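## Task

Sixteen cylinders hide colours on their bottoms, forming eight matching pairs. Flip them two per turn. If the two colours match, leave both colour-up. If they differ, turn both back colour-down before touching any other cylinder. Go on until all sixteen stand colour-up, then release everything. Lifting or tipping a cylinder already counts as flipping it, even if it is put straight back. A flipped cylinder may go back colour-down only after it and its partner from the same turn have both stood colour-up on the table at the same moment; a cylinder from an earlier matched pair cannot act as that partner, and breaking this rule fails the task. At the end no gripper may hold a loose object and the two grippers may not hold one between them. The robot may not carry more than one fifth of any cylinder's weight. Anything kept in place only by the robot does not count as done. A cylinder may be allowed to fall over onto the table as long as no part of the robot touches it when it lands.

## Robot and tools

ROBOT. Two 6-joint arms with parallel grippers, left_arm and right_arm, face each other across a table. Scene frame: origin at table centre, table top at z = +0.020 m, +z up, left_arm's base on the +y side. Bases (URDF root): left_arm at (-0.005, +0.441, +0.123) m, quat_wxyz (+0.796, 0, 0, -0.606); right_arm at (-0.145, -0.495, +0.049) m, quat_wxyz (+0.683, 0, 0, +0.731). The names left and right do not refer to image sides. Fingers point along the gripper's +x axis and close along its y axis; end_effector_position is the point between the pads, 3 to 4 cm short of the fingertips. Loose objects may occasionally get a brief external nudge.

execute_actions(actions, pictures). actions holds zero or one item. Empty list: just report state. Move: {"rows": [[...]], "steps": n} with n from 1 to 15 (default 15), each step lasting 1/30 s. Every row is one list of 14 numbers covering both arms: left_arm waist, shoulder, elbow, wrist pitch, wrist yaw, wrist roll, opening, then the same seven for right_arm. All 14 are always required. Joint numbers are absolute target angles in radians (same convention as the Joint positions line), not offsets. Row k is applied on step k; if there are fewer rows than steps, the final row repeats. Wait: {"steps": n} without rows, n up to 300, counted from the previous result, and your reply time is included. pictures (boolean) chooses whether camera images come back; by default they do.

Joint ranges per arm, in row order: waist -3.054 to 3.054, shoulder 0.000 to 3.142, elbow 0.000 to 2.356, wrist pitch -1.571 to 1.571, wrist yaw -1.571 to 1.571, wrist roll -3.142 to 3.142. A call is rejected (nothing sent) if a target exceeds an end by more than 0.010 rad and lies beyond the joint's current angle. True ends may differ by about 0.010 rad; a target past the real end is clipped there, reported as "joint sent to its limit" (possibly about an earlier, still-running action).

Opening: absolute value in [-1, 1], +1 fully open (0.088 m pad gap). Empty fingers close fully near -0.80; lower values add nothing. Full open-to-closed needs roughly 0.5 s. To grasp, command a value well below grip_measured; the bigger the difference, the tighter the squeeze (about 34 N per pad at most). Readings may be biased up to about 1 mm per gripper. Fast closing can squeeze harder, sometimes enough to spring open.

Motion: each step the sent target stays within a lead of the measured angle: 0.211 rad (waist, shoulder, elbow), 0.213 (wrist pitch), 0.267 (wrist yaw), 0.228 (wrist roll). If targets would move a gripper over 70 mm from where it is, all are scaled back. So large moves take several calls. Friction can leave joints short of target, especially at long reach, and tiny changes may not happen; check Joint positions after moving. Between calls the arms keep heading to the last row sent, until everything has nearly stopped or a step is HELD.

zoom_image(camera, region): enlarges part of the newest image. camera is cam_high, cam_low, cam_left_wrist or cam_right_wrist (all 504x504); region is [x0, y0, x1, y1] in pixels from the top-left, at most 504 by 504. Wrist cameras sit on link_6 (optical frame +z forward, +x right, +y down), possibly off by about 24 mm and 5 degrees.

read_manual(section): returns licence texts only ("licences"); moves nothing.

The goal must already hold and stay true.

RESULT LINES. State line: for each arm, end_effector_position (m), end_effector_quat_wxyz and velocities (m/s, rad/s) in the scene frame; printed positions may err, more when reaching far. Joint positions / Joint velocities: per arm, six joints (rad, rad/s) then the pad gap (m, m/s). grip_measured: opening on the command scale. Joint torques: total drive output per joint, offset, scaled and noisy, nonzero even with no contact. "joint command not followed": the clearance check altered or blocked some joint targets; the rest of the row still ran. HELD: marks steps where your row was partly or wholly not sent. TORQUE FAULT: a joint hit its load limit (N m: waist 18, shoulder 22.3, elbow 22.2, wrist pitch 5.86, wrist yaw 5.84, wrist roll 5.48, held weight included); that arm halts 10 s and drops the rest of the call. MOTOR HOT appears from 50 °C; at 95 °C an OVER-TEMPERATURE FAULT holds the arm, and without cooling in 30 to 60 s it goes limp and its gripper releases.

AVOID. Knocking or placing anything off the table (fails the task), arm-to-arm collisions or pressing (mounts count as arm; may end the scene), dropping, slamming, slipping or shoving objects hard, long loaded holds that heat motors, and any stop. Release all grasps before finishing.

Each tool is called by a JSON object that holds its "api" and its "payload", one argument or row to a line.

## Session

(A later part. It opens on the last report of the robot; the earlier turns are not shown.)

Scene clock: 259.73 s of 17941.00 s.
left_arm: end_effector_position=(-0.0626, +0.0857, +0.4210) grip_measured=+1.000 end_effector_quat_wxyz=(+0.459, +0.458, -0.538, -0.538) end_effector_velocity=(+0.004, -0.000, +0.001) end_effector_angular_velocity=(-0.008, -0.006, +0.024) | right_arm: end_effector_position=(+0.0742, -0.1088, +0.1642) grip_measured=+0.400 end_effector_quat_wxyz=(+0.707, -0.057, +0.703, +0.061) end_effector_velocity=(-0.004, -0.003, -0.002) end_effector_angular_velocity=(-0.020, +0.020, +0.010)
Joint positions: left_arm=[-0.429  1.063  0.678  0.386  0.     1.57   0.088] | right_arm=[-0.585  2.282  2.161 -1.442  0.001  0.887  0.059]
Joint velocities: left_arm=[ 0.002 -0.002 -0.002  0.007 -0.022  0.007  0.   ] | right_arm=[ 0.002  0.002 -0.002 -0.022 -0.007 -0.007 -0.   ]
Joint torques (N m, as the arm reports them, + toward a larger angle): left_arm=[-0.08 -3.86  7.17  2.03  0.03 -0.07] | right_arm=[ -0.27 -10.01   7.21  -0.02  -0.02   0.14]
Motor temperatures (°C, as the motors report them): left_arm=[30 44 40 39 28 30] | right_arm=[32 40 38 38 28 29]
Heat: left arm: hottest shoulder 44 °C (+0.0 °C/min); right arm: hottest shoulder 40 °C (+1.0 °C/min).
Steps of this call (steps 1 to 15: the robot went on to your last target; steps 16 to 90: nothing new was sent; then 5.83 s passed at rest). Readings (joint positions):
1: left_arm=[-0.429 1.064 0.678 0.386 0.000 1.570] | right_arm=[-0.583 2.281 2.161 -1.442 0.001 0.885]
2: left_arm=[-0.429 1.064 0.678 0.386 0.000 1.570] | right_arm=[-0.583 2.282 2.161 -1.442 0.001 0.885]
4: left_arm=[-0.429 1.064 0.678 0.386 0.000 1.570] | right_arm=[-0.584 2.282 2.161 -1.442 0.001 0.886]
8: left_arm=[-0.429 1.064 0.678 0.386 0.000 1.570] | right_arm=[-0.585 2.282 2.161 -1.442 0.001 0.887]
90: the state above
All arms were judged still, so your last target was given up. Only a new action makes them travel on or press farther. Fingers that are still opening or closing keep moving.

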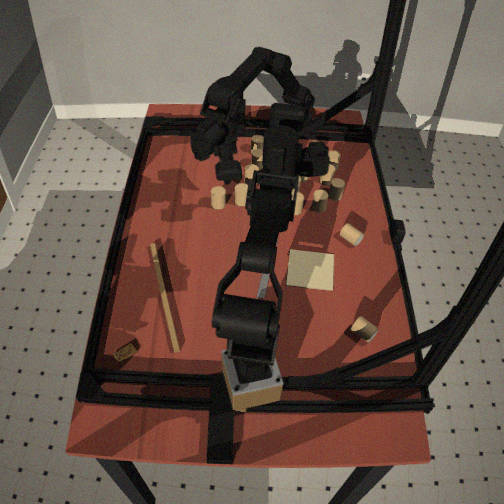

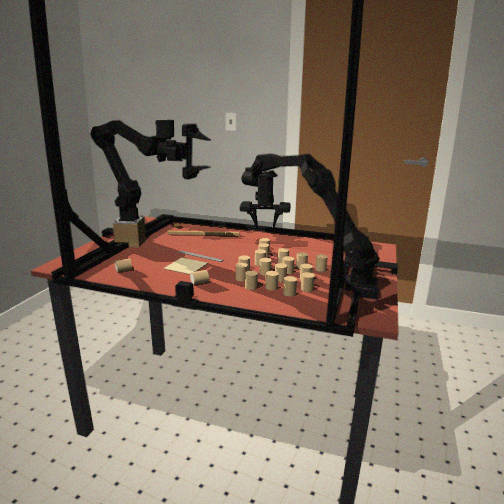

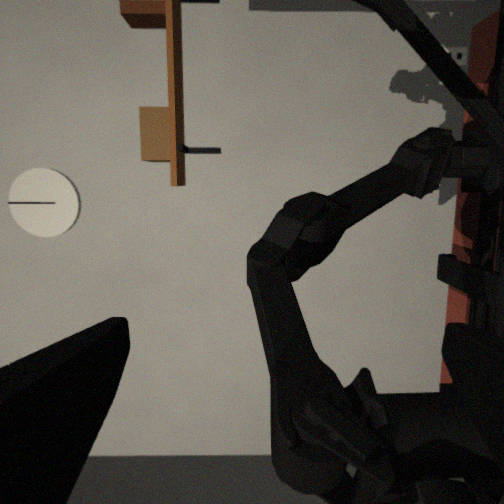

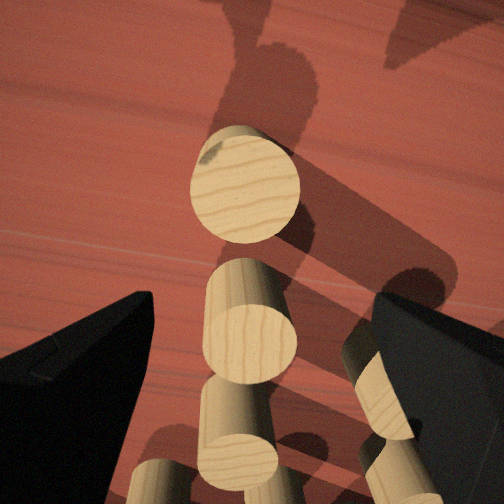

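{"api": "execute_actions", "payload": {
  "actions": [
    {"rows":[[-0.43,1.058,0.672,0.386,0,1.571,1,-0.625,2.385,2.265,-1.455,0,0.86,0.4]],"steps":15}
  ]
}}

Scene clock: 265.10 s of 17941.00 s.
left_arm: end_effector_position=(-0.0626, +0.0857, +0.4208) grip_measured=+1.000 end_effector_quat_wxyz=(+0.459, +0.458, -0.538, -0.538) end_effector_velocity=(+0.000, +0.001, -0.001) end_effector_angular_velocity=(-0.004, -0.007, +0.005) | right_arm: end_effector_position=(+0.0987, -0.1052, +0.1485) grip_measured=+0.400 end_effector_quat_wxyz=(+0.705, -0.052, +0.706, +0.052) end_effector_velocity=(-0.000, -0.000, +0.003) end_effector_angular_velocity=(-0.002, -0.008, +0.024)
Joint positions: left_arm=[-0.429  1.063  0.677  0.386  0.     1.57   0.088] | right_arm=[-0.628  2.374  2.256 -1.454 -0.001  0.863  0.059]
Joint velocities: left_arm=[-0.002 -0.002 -0.007  0.007 -0.007  0.007  0.   ] | right_arm=[ 0.002 -0.002  0.007 -0.007  0.007 -0.022  0.   ]
Joint torques (N m, as the arm reports them, + toward a larger angle): left_arm=[-0.09 -3.8   7.22  2.03  0.03 -0.08] | right_arm=[  0.07 -11.     7.2   -0.02   0.02  -0.11]
Motor temperatures (°C, as the motors report them): left_arm=[30 43 40 39 28 30] | right_arm=[32 40 38 38 28 29]
Heat: left arm: hottest shoulder 43 °C (-3.1 °C/min); right arm: hottest shoulder 40 °C (+0.0 °C/min).
Steps of this call (steps 1 to 90: nothing new was sent; then 1.87 s passed at rest; steps 91 to 105: all 15 steps of this action). Readings (joint positions):
91: left_arm=[-0.429 1.063 0.677 0.386 0.000 1.570] | right_arm=[-0.586 2.296 2.179 -1.455 -0.000 0.884]
92: left_arm=[-0.429 1.063 0.677 0.386 0.000 1.570] | right_arm=[-0.592 2.313 2.207 -1.454 -0.001 0.878]
94: left_arm=[-0.429 1.063 0.677 0.386 0.000 1.570] | right_arm=[-0.609 2.342 2.241 -1.446 -0.001 0.869]
98: left_arm=[-0.429 1.063 0.677 0.386 0.000 1.570] | right_arm=[-0.629 2.370 2.249 -1.453 -0.001 0.864]
105: the state above

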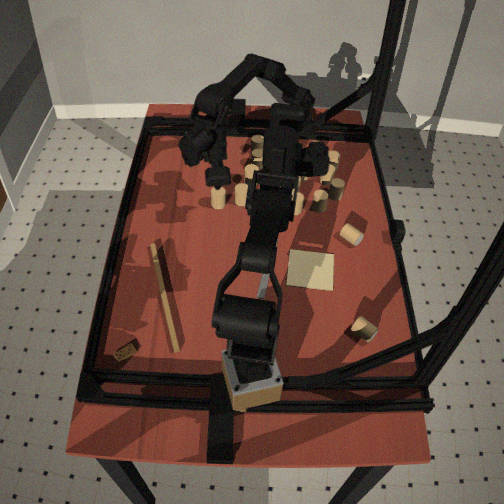

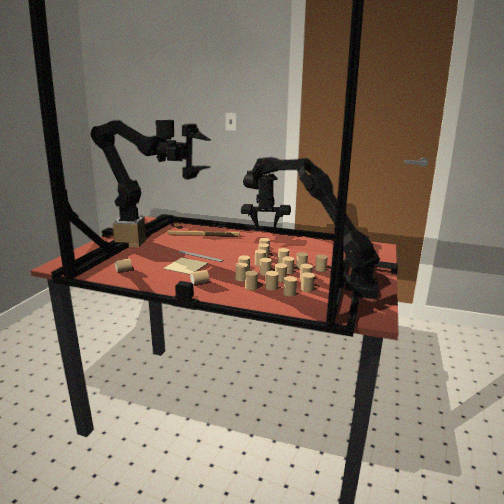

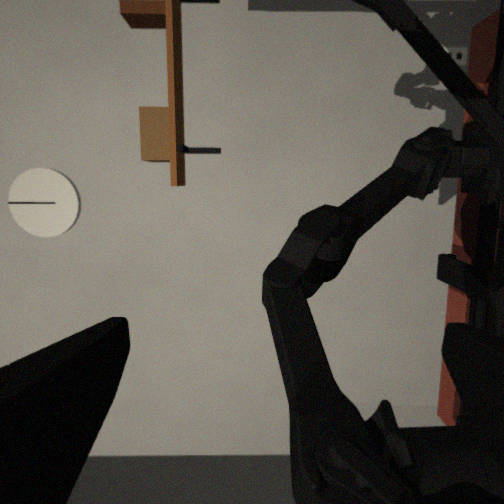

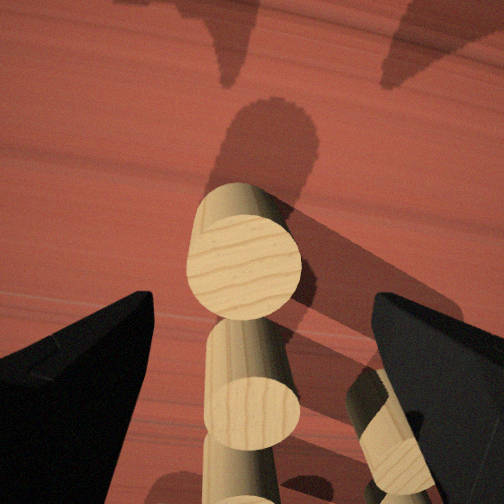

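{"api": "execute_actions", "payload": {
  "actions": [
    {"rows":[[-0.43,1.058,0.672,0.386,0,1.571,1,-0.62,2.385,2.22,-1.43,0,0.86,0.6],[-0.43,1.058,0.672,0.386,0,1.571,1,-0.62,2.385,2.18,-1.39,0,0.86,0.6],[-0.43,1.058,0.672,0.386,0,1.571,1,-0.62,2.385,2.14,-1.35,0,0.86,0.6],[-0.43,1.058,0.672,0.386,0,1.571,1,-0.62,2.385,2.10,-1.31,0,0.86,0.6],[-0.43,1.058,0.672,0.386,0,1.571,1,-0.62,2.388,2.06,-1.27,0,0.86,0.6],[-0.43,1.058,0.672,0.386,0,1.571,1,-0.62,2.39,2.02,-1.23,0,0.86,0.6],[-0.43,1.058,0.672,0.386,0,1.571,1,-0.62,2.393,1.985,-1.19,0,0.86,0.6],[-0.43,1.058,0.672,0.386,0,1.571,1,-0.62,2.395,1.958,-1.16,0,0.86,0.6],[-0.43,1.058,0.672,0.386,0,1.571,1,-0.62,2.395,1.958,-1.148,0,0.86,0.6]],"steps":15}
  ],
  "pictures": false
}}

{"api": "execute_actions", "payload": {
  "actions": [
    {"rows":[[-0.43,1.058,0.672,0.386,0,1.571,1,-0.62,2.395,1.958,-1.148,0,0.86,-0.6]],"steps":11}
  ],
  "pictures": false
}}

{"api": "execute_actions", "payload": {
  "actions": [
    {"rows":[[-0.43,1.058,0.672,0.386,0,1.571,1,-0.62,2.38,2.01,-1.17,0,0.86,-0.6],[-0.43,1.058,0.672,0.386,0,1.571,1,-0.62,2.37,2.06,-1.22,0,0.86,-0.6],[-0.43,1.058,0.672,0.386,0,1.571,1,-0.62,2.36,2.11,-1.28,0,0.86,-0.6],[-0.43,1.058,0.672,0.386,0,1.571,1,-0.62,2.35,2.16,-1.34,0,0.86,-0.6],[-0.43,1.058,0.672,0.386,0,1.571,1,-0.62,2.33,2.2,-1.4,0,0.86,-0.6],[-0.43,1.058,0.672,0.386,0,1.571,1,-0.62,2.28,2.2,-1.44,0,0.86,-0.6],[-0.43,1.058,0.672,0.386,0,1.571,1,-0.62,2.2,2.2,-1.44,0,0.7,-0.6],[-0.43,1.058,0.672,0.386,0,1.571,1,-0.55,2.0,2.05,-1.4,0,0.5,-0.6],[-0.43,1.058,0.672,0.386,0,1.571,1,-0.45,1.8,1.9,-1.3,0,0.3,-0.6],[-0.43,1.058,0.672,0.386,0,1.571,1,-0.3,1.379,1.5,-1.0,0,0,-0.6]],"steps":15}
  ],
  "pictures": false
}}

{"api": "execute_actions", "payload": {
  "actions": [
    {"rows":[[-0.43,1.058,0.672,0.386,0,1.571,1,-0.216,1.379,1.5,-1.0,0,0,-0.6],[-0.43,1.058,0.672,0.386,0,1.571,1,-0.216,1.379,1.5,-1.0,0,0,-0.6],[-0.43,1.058,0.672,0.386,0,1.571,1,-0.216,1.379,1.5,-1.0,0,0,-0.6],[-0.43,1.058,0.672,0.386,0,1.571,1,-0.216,1.379,1.172,0.207,0,0,-0.6]],"steps":15}
  ],
  "pictures": false
}}

{"api": "execute_actions", "payload": {
  "actions": [
    {"rows":[[-0.43,1.058,0.672,0.386,0,1.571,1,-0.216,1.379,1.172,0.207,0,0,-0.6]],"steps":8}
  ]
}}

Scene clock: 274.87 s of 17941.00 s.
left_arm: end_effector_position=(-0.0626, +0.0858, +0.4207) grip_measured=+1.000 end_effector_quat_wxyz=(+0.459, +0.458, -0.538, -0.538) end_effector_velocity=(+0.003, +0.000, -0.004) end_effector_angular_velocity=(+0.013, +0.005, +0.020) | right_arm: end_effector_position=(+0.0962, -0.1041, +0.0673) grip_measured=+0.599 end_effector_quat_wxyz=(+0.703, -0.056, +0.707, +0.053) end_effector_velocity=(+0.001, +0.001, +0.000) end_effector_angular_velocity=(+0.010, +0.002, +0.005)
Joint positions: left_arm=[-0.429  1.063  0.677  0.386  0.     1.57   0.088] | right_arm=[-0.622  2.394  1.968 -1.153 -0.002  0.862  0.068]
Joint velocities: left_arm=[-0.002 -0.002 -0.007 -0.007 -0.022 -0.007  0.   ] | right_arm=[-0.002 -0.002 -0.002  0.007 -0.007 -0.007  0.   ]
Joint torques (N m, as the arm reports them, + toward a larger angle): left_arm=[-0.08 -3.84  7.26  2.03  0.02 -0.07] | right_arm=[  0.16 -12.09   5.09   0.13   0.07  -0.03]
Motor temperatures (°C, as the motors report them): left_arm=[30 42 40 39 28 30] | right_arm=[32 42 38 37 28 29]
Heat: left arm: hottest shoulder 42 °C (-6.1 °C/min); right arm: hottest shoulder 42 °C (+3.0 °C/min).
Steps of this call (steps 1 to 15: the robot went on to your last target; steps 16 to 90: nothing new was sent; then 6.27 s passed at rest; steps 91 to 105: all 15 steps of this action). Readings (joint positions):
91: left_arm=[-0.429 1.063 0.677 0.386 0.000 1.570] | right_arm=[-0.627 2.374 2.252 -1.450 -0.001 0.863]
92: left_arm=[-0.429 1.063 0.677 0.386 0.000 1.570] | right_arm=[-0.626 2.374 2.239 -1.434 -0.001 0.863]
94: left_arm=[-0.429 1.063 0.677 0.386 0.000 1.570] | right_arm=[-0.624 2.374 2.193 -1.377 -0.001 0.863]
98: left_arm=[-0.429 1.063 0.677 0.386 0.000 1.570] | right_arm=[-0.622 2.377 2.041 -1.239 -0.001 0.863]
105: the state above

Scene clock: 275.23 s of 17941.00 s.
left_arm: end_effector_position=(-0.0626, +0.0858, +0.4207) grip_measured=+1.000 end_effector_quat_wxyz=(+0.459, +0.458, -0.538, -0.538) end_effector_velocity=(+0.000, +0.001, -0.005) end_effector_angular_velocity=(+0.023, +0.004, +0.005) | right_arm: end_effector_position=(+0.0963, -0.1037, +0.0669) grip_measured=+0.012 end_effector_quat_wxyz=(+0.703, -0.056, +0.707, +0.053) end_effector_velocity=(-0.003, -0.004, +0.001) end_effector_angular_velocity=(-0.015, +0.018, -0.010)
Joint positions: left_arm=[-0.429  1.063  0.677  0.386  0.     1.57   0.088] | right_arm=[-0.622  2.394  1.967 -1.15  -0.001  0.862  0.04 ]
Joint velocities: left_arm=[-0.002 -0.002 -0.002 -0.022 -0.007 -0.007  0.   ] | right_arm=[-0.002 -0.002 -0.002 -0.022 -0.007  0.007 -0.   ]
Joint torques (N m, as the arm reports them, + toward a larger angle): left_arm=[-0.09 -3.84  7.3   2.02  0.03 -0.08] | right_arm=[  0.09 -12.11   5.18   0.17   0.04  -0.05]
Motor temperatures (°C, as the motors report them): left_arm=[30 42 40 39 28 30] | right_arm=[32 42 38 37 28 29]
Heat: left arm: hottest shoulder 42 °C (-6.0 °C/min); right arm: hottest shoulder 42 °C (+3.0 °C/min).
Steps of this call (steps 1 to 11: all 11 steps of this action). Readings (joint positions):
1: left_arm=[-0.429 1.063 0.677 0.386 0.000 1.570] | right_arm=[-0.622 2.394 1.968 -1.153 -0.002 0.862]
2: left_arm=[-0.429 1.063 0.677 0.386 0.000 1.570] | right_arm=[-0.622 2.394 1.967 -1.150 -0.004 0.862]
4: left_arm=[-0.429 1.063 0.677 0.386 0.000 1.570] | right_arm=[-0.622 2.394 1.967 -1.149 -0.003 0.862]
8: left_arm=[-0.429 1.063 0.677 0.386 0.000 1.570] | right_arm=[-0.622 2.394 1.967 -1.150 -0.001 0.862]
11: the state above

Scene clock: 275.73 s of 17941.00 s.
left_arm: end_effector_position=(-0.0626, +0.0858, +0.4207) grip_measured=+1.000 end_effector_quat_wxyz=(+0.459, +0.458, -0.538, -0.538) end_effector_velocity=(+0.001, -0.001, +0.002) end_effector_angular_velocity=(-0.008, -0.006, +0.015) | right_arm: end_effector_position=(-0.0134, -0.0674, +0.2097) grip_measured=+0.012 end_effector_quat_wxyz=(+0.711, -0.208, +0.552, +0.383) end_effector_velocity=(-0.634, -0.024, +0.173) end_effector_angular_velocity=(+0.671, -0.858, +3.420)
Joint positions: left_arm=[-0.429  1.063  0.677  0.386  0.     1.57   0.088] | right_arm=[-0.367  1.978  1.82  -1.077  0.001  0.396  0.04 ]
Joint velocities: left_arm=[-0.007  0.002  0.002  0.007 -0.022  0.007  0.   ] | right_arm=[ 1.302 -1.648 -1.902  1.15  -0.11  -2.205 -0.   ]
Joint torques (N m, as the arm reports them, + toward a larger angle): left_arm=[-0.06 -3.83  7.28  2.02  0.04 -0.09] | right_arm=[ -2.05 -14.65   5.15  -0.06   0.07  -0.04]
Motor temperatures (°C, as the motors report them): left_arm=[30 42 40 39 28 30] | right_arm=[32 42 38 37 28 29]
Heat: left arm: hottest shoulder 42 °C (-7.1 °C/min); right arm: hottest shoulder 42 °C (+3.0 °C/min).
Steps of this call (steps 1 to 15: all 15 steps of this action). Readings (joint positions):
1: left_arm=[-0.429 1.063 0.677 0.386 0.000 1.570] | right_arm=[-0.622 2.394 1.971 -1.154 -0.001 0.862]
2: left_arm=[-0.429 1.063 0.677 0.386 0.000 1.570] | right_arm=[-0.622 2.394 1.987 -1.171 -0.001 0.862]
4: left_arm=[-0.429 1.063 0.677 0.386 0.000 1.570] | right_arm=[-0.622 2.394 2.045 -1.245 -0.001 0.862]
8: left_arm=[-0.429 1.063 0.677 0.386 0.000 1.570] | right_arm=[-0.619 2.315 2.127 -1.363 0.001 0.778]
15: the state above

Scene clock: 276.23 s of 17941.00 s.
left_arm: end_effector_position=(-0.0626, +0.0858, +0.4207) grip_measured=+1.000 end_effector_quat_wxyz=(+0.459, +0.458, -0.538, -0.538) end_effector_velocity=(+0.000, +0.001, -0.004) end_effector_angular_velocity=(+0.013, +0.005, +0.005) | right_arm: end_effector_position=(-0.0835, -0.0795, +0.3214) grip_measured=+0.014 end_effector_quat_wxyz=(+0.737, -0.150, +0.178, +0.635) end_effector_velocity=(+0.023, +0.170, +0.307) end_effector_angular_velocity=(+1.728, -0.281, +0.034)
Joint positions: left_arm=[-0.429  1.063  0.677  0.386  0.     1.57   0.088] | right_arm=[-0.216  1.394  1.184 -0.26  -0.001  0.004  0.04 ]
Joint velocities: left_arm=[-0.002 -0.002 -0.007 -0.007 -0.007 -0.007  0.   ] | right_arm=[-0.002 -0.007 -0.139  1.883 -0.022 -0.037 -0.   ]
Joint torques (N m, as the arm reports them, + toward a larger angle): left_arm=[-0.08 -3.77  7.27  2.02  0.03 -0.08] | right_arm=[-0.05 -8.16  7.34  1.71  0.04 -0.07]
Motor temperatures (°C, as the motors report them): left_arm=[30 42 40 39 28 30] | right_arm=[32 42 38 37 28 29]
Heat: left arm: hottest shoulder 42 °C (-7.0 °C/min); right arm: hottest shoulder 42 °C (+3.0 °C/min).
Steps of this call (steps 1 to 15: all 15 steps of this action). Readings (joint positions):
1: left_arm=[-0.429 1.063 0.677 0.386 0.000 1.570] | right_arm=[-0.324 1.926 1.761 -1.056 -0.001 0.330]
2: left_arm=[-0.429 1.063 0.677 0.386 0.000 1.570] | right_arm=[-0.281 1.868 1.699 -1.039 -0.001 0.260]
4: left_arm=[-0.429 1.063 0.677 0.386 0.000 1.570] | right_arm=[-0.217 1.748 1.574 -0.986 -0.008 0.129]
8: left_arm=[-0.429 1.063 0.677 0.386 0.000 1.570] | right_arm=[-0.207 1.506 1.322 -0.711 -0.004 0.028]
15: the state above

Scene clock: 276.50 s of 17941.00 s.
left_arm: end_effector_position=(-0.0626, +0.0858, +0.4207) grip_measured=+1.000 end_effector_quat_wxyz=(+0.459, +0.458, -0.538, -0.538) end_effector_velocity=(-0.002, -0.000, -0.007) end_effector_angular_velocity=(+0.025, -0.012, -0.000) | right_arm: end_effector_position=(-0.0803, -0.0581, +0.4101) grip_measured=+0.011 end_effector_quat_wxyz=(+0.757, -0.013, +0.018, +0.653) end_effector_velocity=(-0.003, -0.017, +0.136) end_effector_angular_velocity=(+0.540, -0.072, +0.014)
Joint positions: left_arm=[-0.429  1.063  0.677  0.386  0.     1.57   0.088] | right_arm=[-0.216  1.387  1.178  0.165 -0.001  0.003  0.04 ]
Joint velocities: left_arm=[-0.007  0.002 -0.002 -0.022 -0.007  0.007  0.   ] | right_arm=[-0.007 -0.085 -0.002  0.462 -0.022  0.007 -0.   ]
Joint torques (N m, as the arm reports them, + toward a larger angle): left_arm=[-0.08 -3.83  7.27  2.03  0.04 -0.06] | right_arm=[ 0.03 -6.83  7.24  1.49 -0.01 -0.06]
Motor temperatures (°C, as the motors report them): left_arm=[30 42 40 39 28 30] | right_arm=[32 42 38 37 28 29]
Heat: left arm: hottest shoulder 42 °C (-7.0 °C/min); right arm: hottest shoulder 42 °C (+3.0 °C/min).
Steps of this call (steps 1 to 8: all 8 steps of this action). Readings (joint positions):
1: left_arm=[-0.429 1.063 0.677 0.386 0.000 1.570] | right_arm=[-0.216 1.394 1.181 -0.196 -0.001 0.004]
2: left_arm=[-0.429 1.063 0.677 0.386 0.000 1.570] | right_arm=[-0.216 1.394 1.178 -0.131 -0.001 0.004]
4: left_arm=[-0.429 1.063 0.677 0.386 0.000 1.570] | right_arm=[-0.216 1.394 1.178 -0.000 -0.001 0.003]
8: the state above

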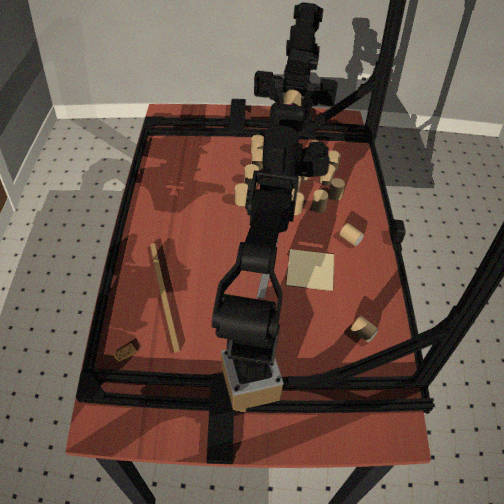

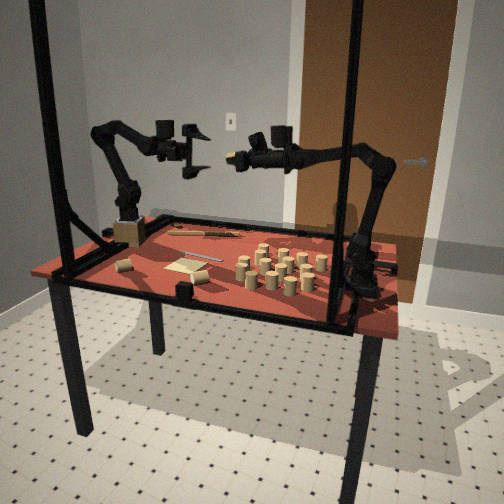

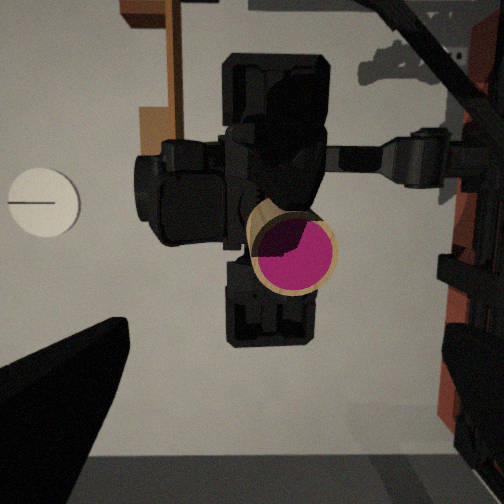

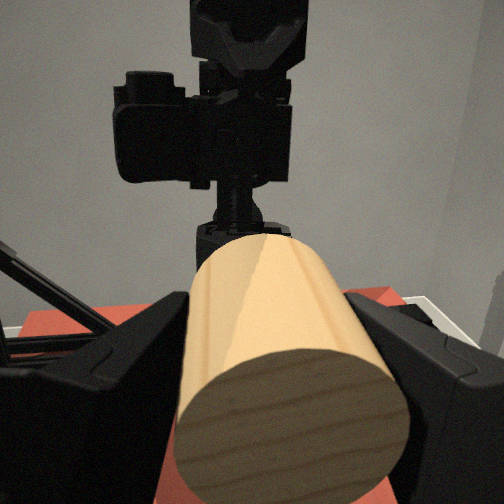

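{"api": "execute_actions", "payload": {
  "actions": [
    {"rows":[[-0.43,1.2,0.77,0.44,0,1.571,0.9,-0.216,1.379,1.172,0.207,0,0,-0.6],[-0.43,1.2,0.77,0.44,0,1.571,0.9,-0.216,1.379,1.172,0.207,0,0,-0.6],[-0.43,1.33,0.86,0.48,0,1.571,0.9,-0.216,1.379,1.172,0.207,0,0,-0.6],[-0.43,1.33,0.86,0.48,0,1.571,0.9,-0.216,1.379,1.172,0.207,0,0,-0.6],[-0.43,1.43,0.93,0.51,0,1.571,0.9,-0.216,1.379,1.172,0.207,0,0,-0.6],[-0.43,1.43,0.93,0.51,0,1.571,0.9,-0.216,1.379,1.172,0.207,0,0,-0.6],[-0.43,1.524,0.997,0.537,0,1.571,0.8,-0.216,1.379,1.172,0.207,0,0,-0.6]],"steps":15}
  ],
  "pictures": false
}}

{"api": "execute_actions", "payload": {
  "actions": [
    {"rows":[[-0.43,1.524,0.997,0.537,0,1.571,-0.6,-0.216,1.379,1.172,0.207,0,0,-0.6]],"steps":11}
  ],
  "pictures": false
}}

{"api": "execute_actions", "payload": {
  "actions": [
    {"rows":[[-0.43,1.524,0.997,0.537,0,1.571,-0.6,-0.216,1.379,1.172,0.207,0,0,0.6]],"steps":10}
  ],
  "pictures": false
}}

{"api": "execute_actions", "payload": {
  "actions": [
    {"rows":[[-0.43,1.43,0.93,0.51,0,1.571,-0.6,-0.216,1.379,1.172,0.207,0,0,0.6],[-0.43,1.33,0.86,0.48,0,1.571,-0.6,-0.216,1.379,1.172,0.207,0,0,0.6],[-0.43,1.2,0.77,0.44,0,1.571,-0.6,-0.216,1.379,1.172,0.207,0,0,0.6],[-0.43,1.058,0.672,0.386,0,1.571,-0.6,-0.216,1.379,1.172,0.207,0,0,0.6]],"steps":11}
  ],
  "pictures": false
}}

{"api": "execute_actions", "payload": {
  "actions": [
    {"rows":[[0.2,1.2,1.2,-1.0,0,1.571,-0.6,0.038,1.379,1.5,-1.3,0,1.5,0.4]],"steps":15}
  ],
  "pictures": false
}}

{"api": "execute_actions", "payload": {
  "actions": [
    {"rows":[[0.2,1.2,1.2,-1.0,0,1.571,-0.6,0.038,1.379,1.5,-1.3,0,1.5,0.4],[0.2,1.2,1.2,-1.0,0,1.571,-0.6,0.038,1.379,1.5,-1.3,0,1.5,0.4],[0.2,1.2,1.2,-1.0,0,1.571,-0.6,0.038,1.379,1.5,-1.3,0,1.5,0.4],[0.2,1.2,1.2,-1.0,0,1.571,-0.6,0.038,1.379,1.5,-1.3,0,1.5,0.4],[0.2,2.112,1.615,-1.074,0,1.571,-0.6,0.038,2.065,1.79,-1.3,0,1.5,0.4]],"steps":15}
  ],
  "pictures": false
}}

{"api": "execute_actions", "payload": {
  "actions": [
    {"rows":[[0.2,2.112,1.615,-1.074,0,1.571,-0.6,0.038,2.065,1.79,-1.3,0,1.5,0.4]],"steps":12}
  ],
  "pictures": false
}}

{"api": "execute_actions", "payload": {
  "actions": [
    {"rows":[[0.2,2.14,1.58,-1.04,0,1.571,-0.6,0.038,2.065,1.79,-1.3,0,1.5,0.4],[0.2,2.17,1.54,-1.0,0,1.571,-0.6,0.038,2.065,1.79,-1.3,0,1.5,0.4],[0.2,2.17,1.54,-0.94,0,1.571,-0.6,0.038,2.065,1.79,-1.3,0,1.5,0.4],[0.2,2.2,1.5,-0.9,0,1.571,-0.6,0.038,2.065,1.79,-1.3,0,1.5,0.4],[0.2,2.2,1.5,-0.87,0,1.571,-0.6,0.038,2.065,1.79,-1.3,0,1.5,0.4],[0.2,2.23,1.47,-0.83,0,1.571,-0.6,0.038,2.065,1.79,-1.3,0,1.5,0.4],[0.2,2.23,1.47,-0.8,0,1.571,-0.6,0.038,2.065,1.79,-1.3,0,1.5,0.4],[0.2,2.25,1.455,-0.78,0,1.571,-0.6,0.038,2.065,1.79,-1.3,0,1.5,0.4],[0.2,2.25,1.45,-0.77,0,1.571,-0.6,0.038,2.065,1.79,-1.3,0,1.5,0.4],[0.2,2.268,1.44,-0.75,0,1.571,-0.6,0.038,2.065,1.79,-1.3,0,1.5,0.4]],"steps":15}
  ]
}}

Scene clock: 294.00 s of 17941.00 s.
left_arm: end_effector_position=(-0.0796, -0.0195, +0.4140) grip_measured=+0.803 end_effector_quat_wxyz=(+0.456, +0.461, -0.536, -0.540) end_effector_velocity=(-0.003, -0.006, +0.058) end_effector_angular_velocity=(-0.165, +0.034, +0.000) | right_arm: end_effector_position=(-0.0804, -0.0586, +0.4190) grip_measured=+0.003 end_effector_quat_wxyz=(+0.757, -0.000, +0.002, +0.653) end_effector_velocity=(-0.000, -0.001, -0.005) end_effector_angular_velocity=(-0.023, -0.004, +0.005)
Joint positions: left_arm=[-0.429  1.521  0.98   0.532  0.     1.57   0.078] | right_arm=[-0.216  1.385  1.176  0.204 -0.001  0.003  0.039]
Joint velocities: left_arm=[-0.007 -0.002  0.085  0.081 -0.007 -0.007 -0.002] | right_arm=[-0.002 -0.002 -0.002 -0.022 -0.007 -0.007  0.   ]
Joint torques (N m, as the arm reports them, + toward a larger angle): left_arm=[-0.06 -6.02  9.13  2.2   0.02 -0.07] | right_arm=[ 0.02 -7.15  7.47  1.62  0.01 -0.05]
Motor temperatures (°C, as the motors report them): left_arm=[30 40 40 40 28 30] | right_arm=[32 41 38 39 28 29]
Heat: left arm: hottest shoulder 40 °C (-7.1 °C/min); right arm: hottest shoulder 41 °C (+2.0 °C/min).
Steps of this call (steps 1 to 30: the robot went on to your last target; steps 31 to 510: nothing new was sent; steps 511 to 525: all 15 steps of this action). Readings (joint positions):
511: left_arm=[-0.429 1.082 0.688 0.392 0.000 1.570] | right_arm=[-0.216 1.385 1.176 0.204 -0.001 0.003]
512: left_arm=[-0.429 1.114 0.710 0.414 0.000 1.570] | right_arm=[-0.216 1.385 1.176 0.204 -0.001 0.003]
514: left_arm=[-0.429 1.219 0.789 0.453 0.000 1.570] | right_arm=[-0.216 1.385 1.176 0.204 -0.001 0.003]
518: left_arm=[-0.429 1.430 0.932 0.511 0.000 1.570] | right_arm=[-0.216 1.385 1.176 0.204 -0.001 0.003]
525: the state above

Scene clock: 294.37 s of 17941.00 s.
left_arm: end_effector_position=(-0.0797, -0.0203, +0.4196) grip_measured=+0.025 end_effector_quat_wxyz=(+0.460, +0.457, -0.540, -0.537) end_effector_velocity=(+0.002, +0.002, +0.002) end_effector_angular_velocity=(-0.008, -0.006, +0.020) | right_arm: end_effector_position=(-0.0804, -0.0586, +0.4182) grip_measured=+0.004 end_effector_quat_wxyz=(+0.757, -0.001, +0.003, +0.653) end_effector_velocity=(-0.004, +0.000, -0.002) end_effector_angular_velocity=(-0.008, -0.006, +0.024)
Joint positions: left_arm=[-0.429  1.521  0.99   0.538  0.     1.571  0.04 ] | right_arm=[-0.216  1.385  1.175  0.203 -0.001  0.003  0.039]
Joint velocities: left_arm=[-0.002 -0.007 -0.007  0.007 -0.022  0.007  0.   ] | right_arm=[ 0.002 -0.002 -0.002 -0.007 -0.022 -0.007  0.   ]
Joint torques (N m, as the arm reports them, + toward a larger angle): left_arm=[-0.08 -5.81  8.6   1.92  0.03 -0.07] | right_arm=[ 0.   -7.14  7.51  1.73  0.01 -0.06]
Motor temperatures (°C, as the motors report them): left_arm=[30 40 40 40 28 30] | right_arm=[32 41 38 39 28 29]
Heat: left arm: hottest shoulder 40 °C (-7.0 °C/min); right arm: hottest shoulder 41 °C (+2.0 °C/min).
Steps of this call (steps 1 to 11: all 11 steps of this action). Readings (joint positions):
1: left_arm=[-0.429 1.521 0.984 0.535 0.000 1.570] | right_arm=[-0.216 1.385 1.176 0.204 -0.001 0.003]
2: left_arm=[-0.429 1.521 0.986 0.536 0.000 1.570] | right_arm=[-0.216 1.385 1.176 0.204 -0.001 0.003]
4: left_arm=[-0.429 1.521 0.989 0.536 0.000 1.570] | right_arm=[-0.216 1.385 1.176 0.204 -0.001 0.003]
8: left_arm=[-0.429 1.521 0.990 0.537 0.000 1.571] | right_arm=[-0.216 1.385 1.175 0.204 -0.001 0.003]
11: the state above

Scene clock: 294.70 s of 17941.00 s.
left_arm: end_effector_position=(-0.0797, -0.0203, +0.4189) grip_measured=+0.025 end_effector_quat_wxyz=(+0.459, +0.457, -0.539, -0.538) end_effector_velocity=(+0.002, +0.000, -0.002) end_effector_angular_velocity=(+0.006, -0.008, +0.020) | right_arm: end_effector_position=(-0.0804, -0.0586, +0.4189) grip_measured=+0.568 end_effector_quat_wxyz=(+0.757, -0.000, +0.002, +0.653) end_effector_velocity=(+0.002, -0.001, -0.002) end_effector_angular_velocity=(-0.006, +0.008, -0.010)
Joint positions: left_arm=[-0.429  1.521  0.99   0.535  0.     1.571  0.04 ] | right_arm=[-0.216  1.385  1.175  0.206 -0.002  0.003  0.067]
Joint velocities: left_arm=[-0.002 -0.002 -0.002 -0.007 -0.022  0.007 -0.   ] | right_arm=[-0.002 -0.002 -0.002 -0.007  0.007  0.007  0.175]
Joint torques (N m, as the arm reports them, + toward a larger angle): left_arm=[-0.07 -5.86  8.55  2.17  0.03 -0.09] | right_arm=[ 0.03 -7.21  7.46  1.49  0.   -0.07]
Motor temperatures (°C, as the motors report them): left_arm=[30 40 40 40 28 30] | right_arm=[32 41 38 39 28 29]
Heat: left arm: hottest shoulder 40 °C (-7.1 °C/min); right arm: hottest shoulder 41 °C (+2.0 °C/min).
Steps of this call (steps 1 to 10: all 10 steps of this action). Readings (joint positions):
1: left_arm=[-0.429 1.521 0.990 0.538 0.000 1.571] | right_arm=[-0.216 1.385 1.175 0.203 -0.001 0.003]
2: left_arm=[-0.429 1.521 0.990 0.538 0.000 1.571] | right_arm=[-0.216 1.385 1.175 0.203 -0.001 0.003]
4: left_arm=[-0.429 1.521 0.990 0.538 0.000 1.571] | right_arm=[-0.216 1.385 1.175 0.203 -0.001 0.003]
8: left_arm=[-0.429 1.521 0.990 0.535 0.000 1.571] | right_arm=[-0.216 1.385 1.175 0.206 -0.002 0.003]
10: the state above

Scene clock: 295.07 s of 17941.00 s.
left_arm: end_effector_position=(-0.0630, +0.0832, +0.4225) grip_measured=+0.025 end_effector_quat_wxyz=(+0.460, +0.457, -0.539, -0.537) end_effector_velocity=(+0.009, +0.068, +0.114) end_effector_angular_velocity=(-0.329, +0.060, -0.000) | right_arm: end_effector_position=(-0.0804, -0.0586, +0.4189) grip_measured=+0.600 end_effector_quat_wxyz=(+0.757, -0.000, +0.002, +0.653) end_effector_velocity=(-0.000, -0.001, -0.005) end_effector_angular_velocity=(-0.023, -0.004, +0.005)
Joint positions: left_arm=[-0.429  1.075  0.685  0.395  0.     1.571  0.04 ] | right_arm=[-0.216  1.385  1.175  0.206 -0.001  0.003  0.068]
Joint velocities: left_arm=[-0.007 -0.349 -0.007 -0.007 -0.007 -0.007 -0.   ] | right_arm=[-0.002 -0.002 -0.002 -0.022 -0.007 -0.007 -0.   ]
Joint torques (N m, as the arm reports them, + toward a larger angle): left_arm=[-0.07 -2.52  6.32  1.67  0.04 -0.08] | right_arm=[ 0.06 -7.19  7.54  1.48  0.01 -0.04]
Motor temperatures (°C, as the motors report them): left_arm=[30 40 40 40 28 30] | right_arm=[32 41 38 39 28 29]
Heat: left arm: hottest shoulder 40 °C (-7.1 °C/min); right arm: hottest shoulder 41 °C (+2.0 °C/min).
Steps of this call (steps 1 to 11: all 11 steps of this action). Readings (joint positions):
1: left_arm=[-0.429 1.509 0.982 0.532 0.000 1.571] | right_arm=[-0.216 1.385 1.175 0.206 -0.001 0.003]
2: left_arm=[-0.429 1.476 0.955 0.515 0.000 1.571] | right_arm=[-0.216 1.385 1.175 0.206 -0.001 0.003]
4: left_arm=[-0.429 1.361 0.846 0.465 0.000 1.571] | right_arm=[-0.216 1.385 1.175 0.206 -0.001 0.003]
8: left_arm=[-0.429 1.137 0.694 0.394 0.000 1.571] | right_arm=[-0.216 1.385 1.175 0.206 -0.001 0.003]
11: the state above

Scene clock: 295.57 s of 17941.00 s.
left_arm: end_effector_position=(+0.1573, +0.1184, +0.4307) grip_measured=+0.026 end_effector_quat_wxyz=(+0.496, +0.675, -0.215, -0.503) end_effector_velocity=(-0.077, +0.185, -0.400) end_effector_angular_velocity=(+1.834, +0.925, +0.047) | right_arm: end_effector_position=(-0.1873, -0.1099, +0.3845) grip_measured=+0.401 end_effector_quat_wxyz=(+0.664, +0.112, +0.498, +0.546) end_effector_velocity=(+0.025, -0.211, -0.399) end_effector_angular_velocity=(-2.261, +1.534, -1.142)
Joint positions: left_arm=[ 0.196  1.194  1.193 -0.483 -0.006  1.571  0.04 ] | right_arm=[ 0.039  1.374  1.502 -0.697 -0.003  0.965  0.059]
Joint velocities: left_arm=[ 0.037  0.027  0.002 -2.029 -0.007 -0.007  0.   ] | right_arm=[-0.002  0.09  -0.002 -1.985  0.007  2.103 -0.   ]
Joint torques (N m, as the arm reports them, + toward a larger angle): left_arm=[-0.12 -3.48  8.35  1.81  0.25 -0.1 ] | right_arm=[-0.09 -6.13  7.09  1.24  0.08  0.03]
Motor temperatures (°C, as the motors report them): left_arm=[30 40 40 40 28 30] | right_arm=[32 41 38 39 28 29]
Heat: left arm: hottest shoulder 40 °C (-7.0 °C/min); right arm: hottest shoulder 41 °C (+2.0 °C/min).
Steps of this call (steps 1 to 15: all 15 steps of this action). Readings (joint positions):
1: left_arm=[-0.411 1.082 0.714 0.346 0.018 1.571] | right_arm=[-0.203 1.385 1.198 0.160 0.012 0.041]
2: left_arm=[-0.362 1.107 0.766 0.283 0.020 1.571] | right_arm=[-0.168 1.388 1.232 0.109 0.014 0.092]
4: left_arm=[-0.251 1.165 0.874 0.170 0.008 1.571] | right_arm=[-0.082 1.393 1.310 0.013 0.005 0.192]
8: left_arm=[-0.043 1.201 1.055 -0.045 0.006 1.571] | right_arm=[0.033 1.381 1.471 -0.234 -0.005 0.471]
15: the state above

Scene clock: 296.07 s of 17941.00 s.
left_arm: end_effector_position=(+0.1756, +0.0833, +0.2824) grip_measured=+0.024 end_effector_quat_wxyz=(+0.264, +0.706, +0.060, -0.654) end_effector_velocity=(+0.034, -0.072, -0.654) end_effector_angular_velocity=(+1.596, +0.820, +0.016) | right_arm: end_effector_position=(-0.1879, -0.1033, +0.2002) grip_measured=+0.400 end_effector_quat_wxyz=(+0.702, -0.024, +0.704, +0.107) end_effector_velocity=(-0.003, +0.061, -0.599) end_effector_angular_velocity=(-1.653, -0.179, -0.059)
Joint positions: left_arm=[ 0.198  1.816  1.607 -1.063 -0.005  1.571  0.04 ] | right_arm=[ 0.039  1.948  1.783 -1.288 -0.002  1.493  0.059]
Joint velocities: left_arm=[-0.002  1.717  0.017 -0.095  0.007 -0.022 -0.   ] | right_arm=[-0.007  1.595 -0.002 -0.066  0.007  0.051 -0.   ]
Joint torques (N m, as the arm reports them, + toward a larger angle): left_arm=[ 0.17 -6.29  7.37  0.61  0.24 -0.05] | right_arm=[-0.13 -9.41  7.11 -0.1   0.07  0.1 ]
Motor temperatures (°C, as the motors report them): left_arm=[30 40 40 40 28 30] | right_arm=[32 41 38 39 28 29]
Heat: left arm: hottest shoulder 40 °C (-7.1 °C/min); right arm: hottest shoulder 41 °C (+2.0 °C/min).
Steps of this call (steps 1 to 15: all 15 steps of this action). Readings (joint positions):
1: left_arm=[0.196 1.196 1.193 -0.552 -0.005 1.571] | right_arm=[0.039 1.376 1.502 -0.763 -0.003 1.035]
2: left_arm=[0.197 1.198 1.194 -0.620 -0.005 1.571] | right_arm=[0.039 1.377 1.502 -0.829 -0.003 1.105]
4: left_arm=[0.197 1.201 1.194 -0.754 -0.005 1.571] | right_arm=[0.039 1.377 1.502 -0.961 -0.003 1.246]
8: left_arm=[0.197 1.412 1.419 -0.988 -0.005 1.571] | right_arm=[0.039 1.569 1.716 -1.198 -0.002 1.443]
15: the state above

Scene clock: 296.47 s of 17941.00 s.
left_arm: end_effector_position=(+0.1741, +0.0862, +0.1657) grip_measured=+0.023 end_effector_quat_wxyz=(+0.158, +0.688, +0.170, -0.687) end_effector_velocity=(+0.010, -0.020, +0.038) end_effector_angular_velocity=(-0.112, -0.065, +0.005) | right_arm: end_effector_position=(-0.1881, -0.1021, +0.1535) grip_measured=+0.400 end_effector_quat_wxyz=(+0.704, -0.070, +0.705, +0.058) end_effector_velocity=(-0.000, +0.001, +0.000) end_effector_angular_velocity=(+0.007, +0.008, +0.005)
Joint positions: left_arm=[ 0.198  2.121  1.608 -1.074 -0.005  1.571  0.04 ] | right_arm=[ 0.039  2.073  1.785 -1.299 -0.002  1.497  0.059]
Joint velocities: left_arm=[-0.002 -0.061  0.061  0.007 -0.007 -0.007  0.   ] | right_arm=[-0.002 -0.002 -0.002  0.007 -0.007 -0.007 -0.   ]
Joint torques (N m, as the arm reports them, + toward a larger angle): left_arm=[ 0.21 -9.1   6.48  0.4   0.25 -0.03] | right_arm=[ -0.15 -11.19   6.78  -0.04   0.08   0.11]
Motor temperatures (°C, as the motors report them): left_arm=[30 41 40 40 28 30] | right_arm=[32 41 38 39 28 29]
Heat: left arm: hottest shoulder 41 °C (-6.0 °C/min); right arm: hottest shoulder 41 °C (+2.0 °C/min).
Steps of this call (steps 1 to 12: all 12 steps of this action). Readings (joint positions):
1: left_arm=[0.198 1.874 1.608 -1.066 -0.005 1.571] | right_arm=[0.039 1.994 1.783 -1.290 -0.002 1.494]
2: left_arm=[0.198 1.932 1.608 -1.067 -0.005 1.571] | right_arm=[0.039 2.032 1.781 -1.293 -0.002 1.495]
4: left_arm=[0.198 2.037 1.608 -1.067 -0.005 1.571] | right_arm=[0.039 2.074 1.776 -1.298 -0.002 1.496]
8: left_arm=[0.198 2.128 1.600 -1.076 -0.005 1.571] | right_arm=[0.039 2.075 1.781 -1.299 -0.002 1.497]
12: the state above

Scene clock: 296.97 s of 17941.00 s.
left_arm: end_effector_position=(+0.1756, +0.0837, +0.0767) grip_measured=+0.023 end_effector_quat_wxyz=(+0.164, +0.690, +0.164, -0.686) end_effector_velocity=(+0.007, -0.014, +0.001) end_effector_angular_velocity=(-0.069, -0.043, +0.005) | right_arm: end_effector_position=(-0.1881, -0.1021, +0.1535) grip_measured=+0.400 end_effector_quat_wxyz=(+0.704, -0.070, +0.705, +0.058) end_effector_velocity=(+0.000, -0.002, +0.000) end_effector_angular_velocity=(-0.008, +0.007, +0.019)
Joint positions: left_arm=[ 0.198  2.258  1.448 -0.76  -0.005  1.571  0.04 ] | right_arm=[ 0.039  2.073  1.785 -1.299 -0.002  1.497  0.059]
Joint velocities: left_arm=[-0.002 -0.007 -0.007  0.081 -0.007 -0.007 -0.   ] | right_arm=[-0.002 -0.002 -0.002 -0.007 -0.007 -0.022 -0.   ]
Joint torques (N m, as the arm reports them, + toward a larger angle): left_arm=[ 0.23 -7.78  4.45  0.63  0.23 -0.02] | right_arm=[ -0.15 -11.22   6.75  -0.04   0.07   0.11]
Motor temperatures (°C, as the motors report them): left_arm=[30 41 40 40 28 30] | right_arm=[32 41 38 39 28 29]
Heat: left arm: hottest shoulder 41 °C (-6.1 °C/min); right arm: hottest shoulder 41 °C (+2.0 °C/min).
Steps of this call (steps 1 to 15: all 15 steps of this action). Readings (joint positions):
1: left_arm=[0.198 2.120 1.605 -1.067 -0.005 1.571] | right_arm=[0.039 2.073 1.785 -1.299 -0.002 1.497]
2: left_arm=[0.198 2.122 1.595 -1.046 -0.005 1.571] | right_arm=[0.039 2.073 1.785 -1.299 -0.002 1.497]
4: left_arm=[0.198 2.136 1.564 -0.979 -0.005 1.571] | right_arm=[0.039 2.073 1.785 -1.299 -0.002 1.497]
8: left_arm=[0.198 2.207 1.493 -0.845 -0.005 1.571] | right_arm=[0.039 2.073 1.785 -1.299 -0.002 1.497]
15: the state above

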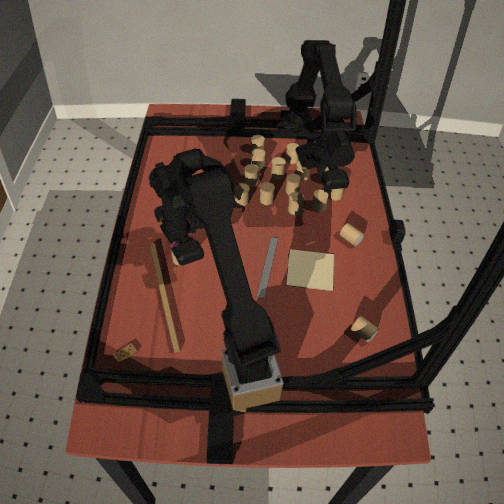

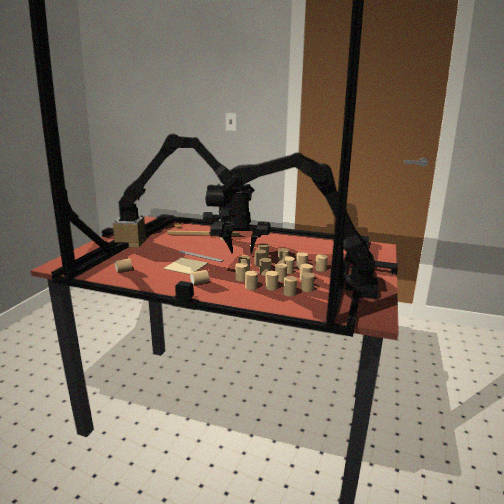

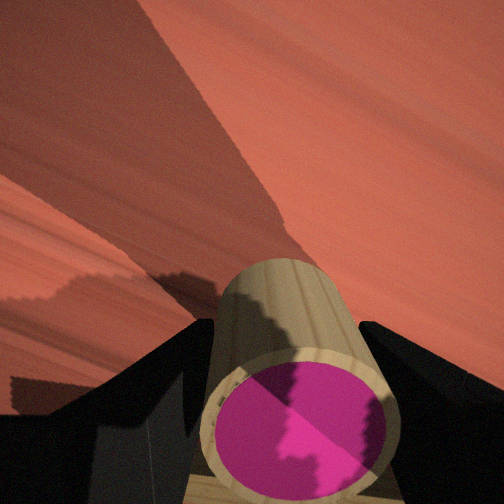

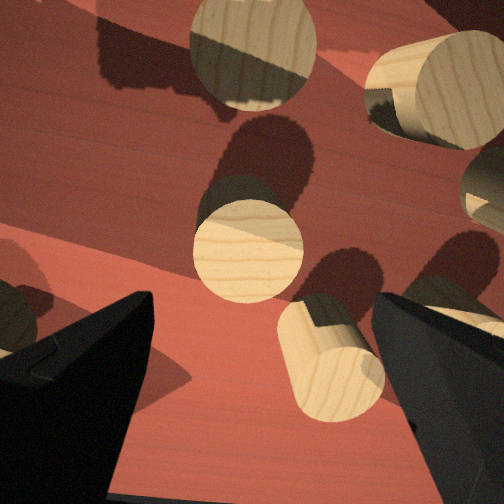

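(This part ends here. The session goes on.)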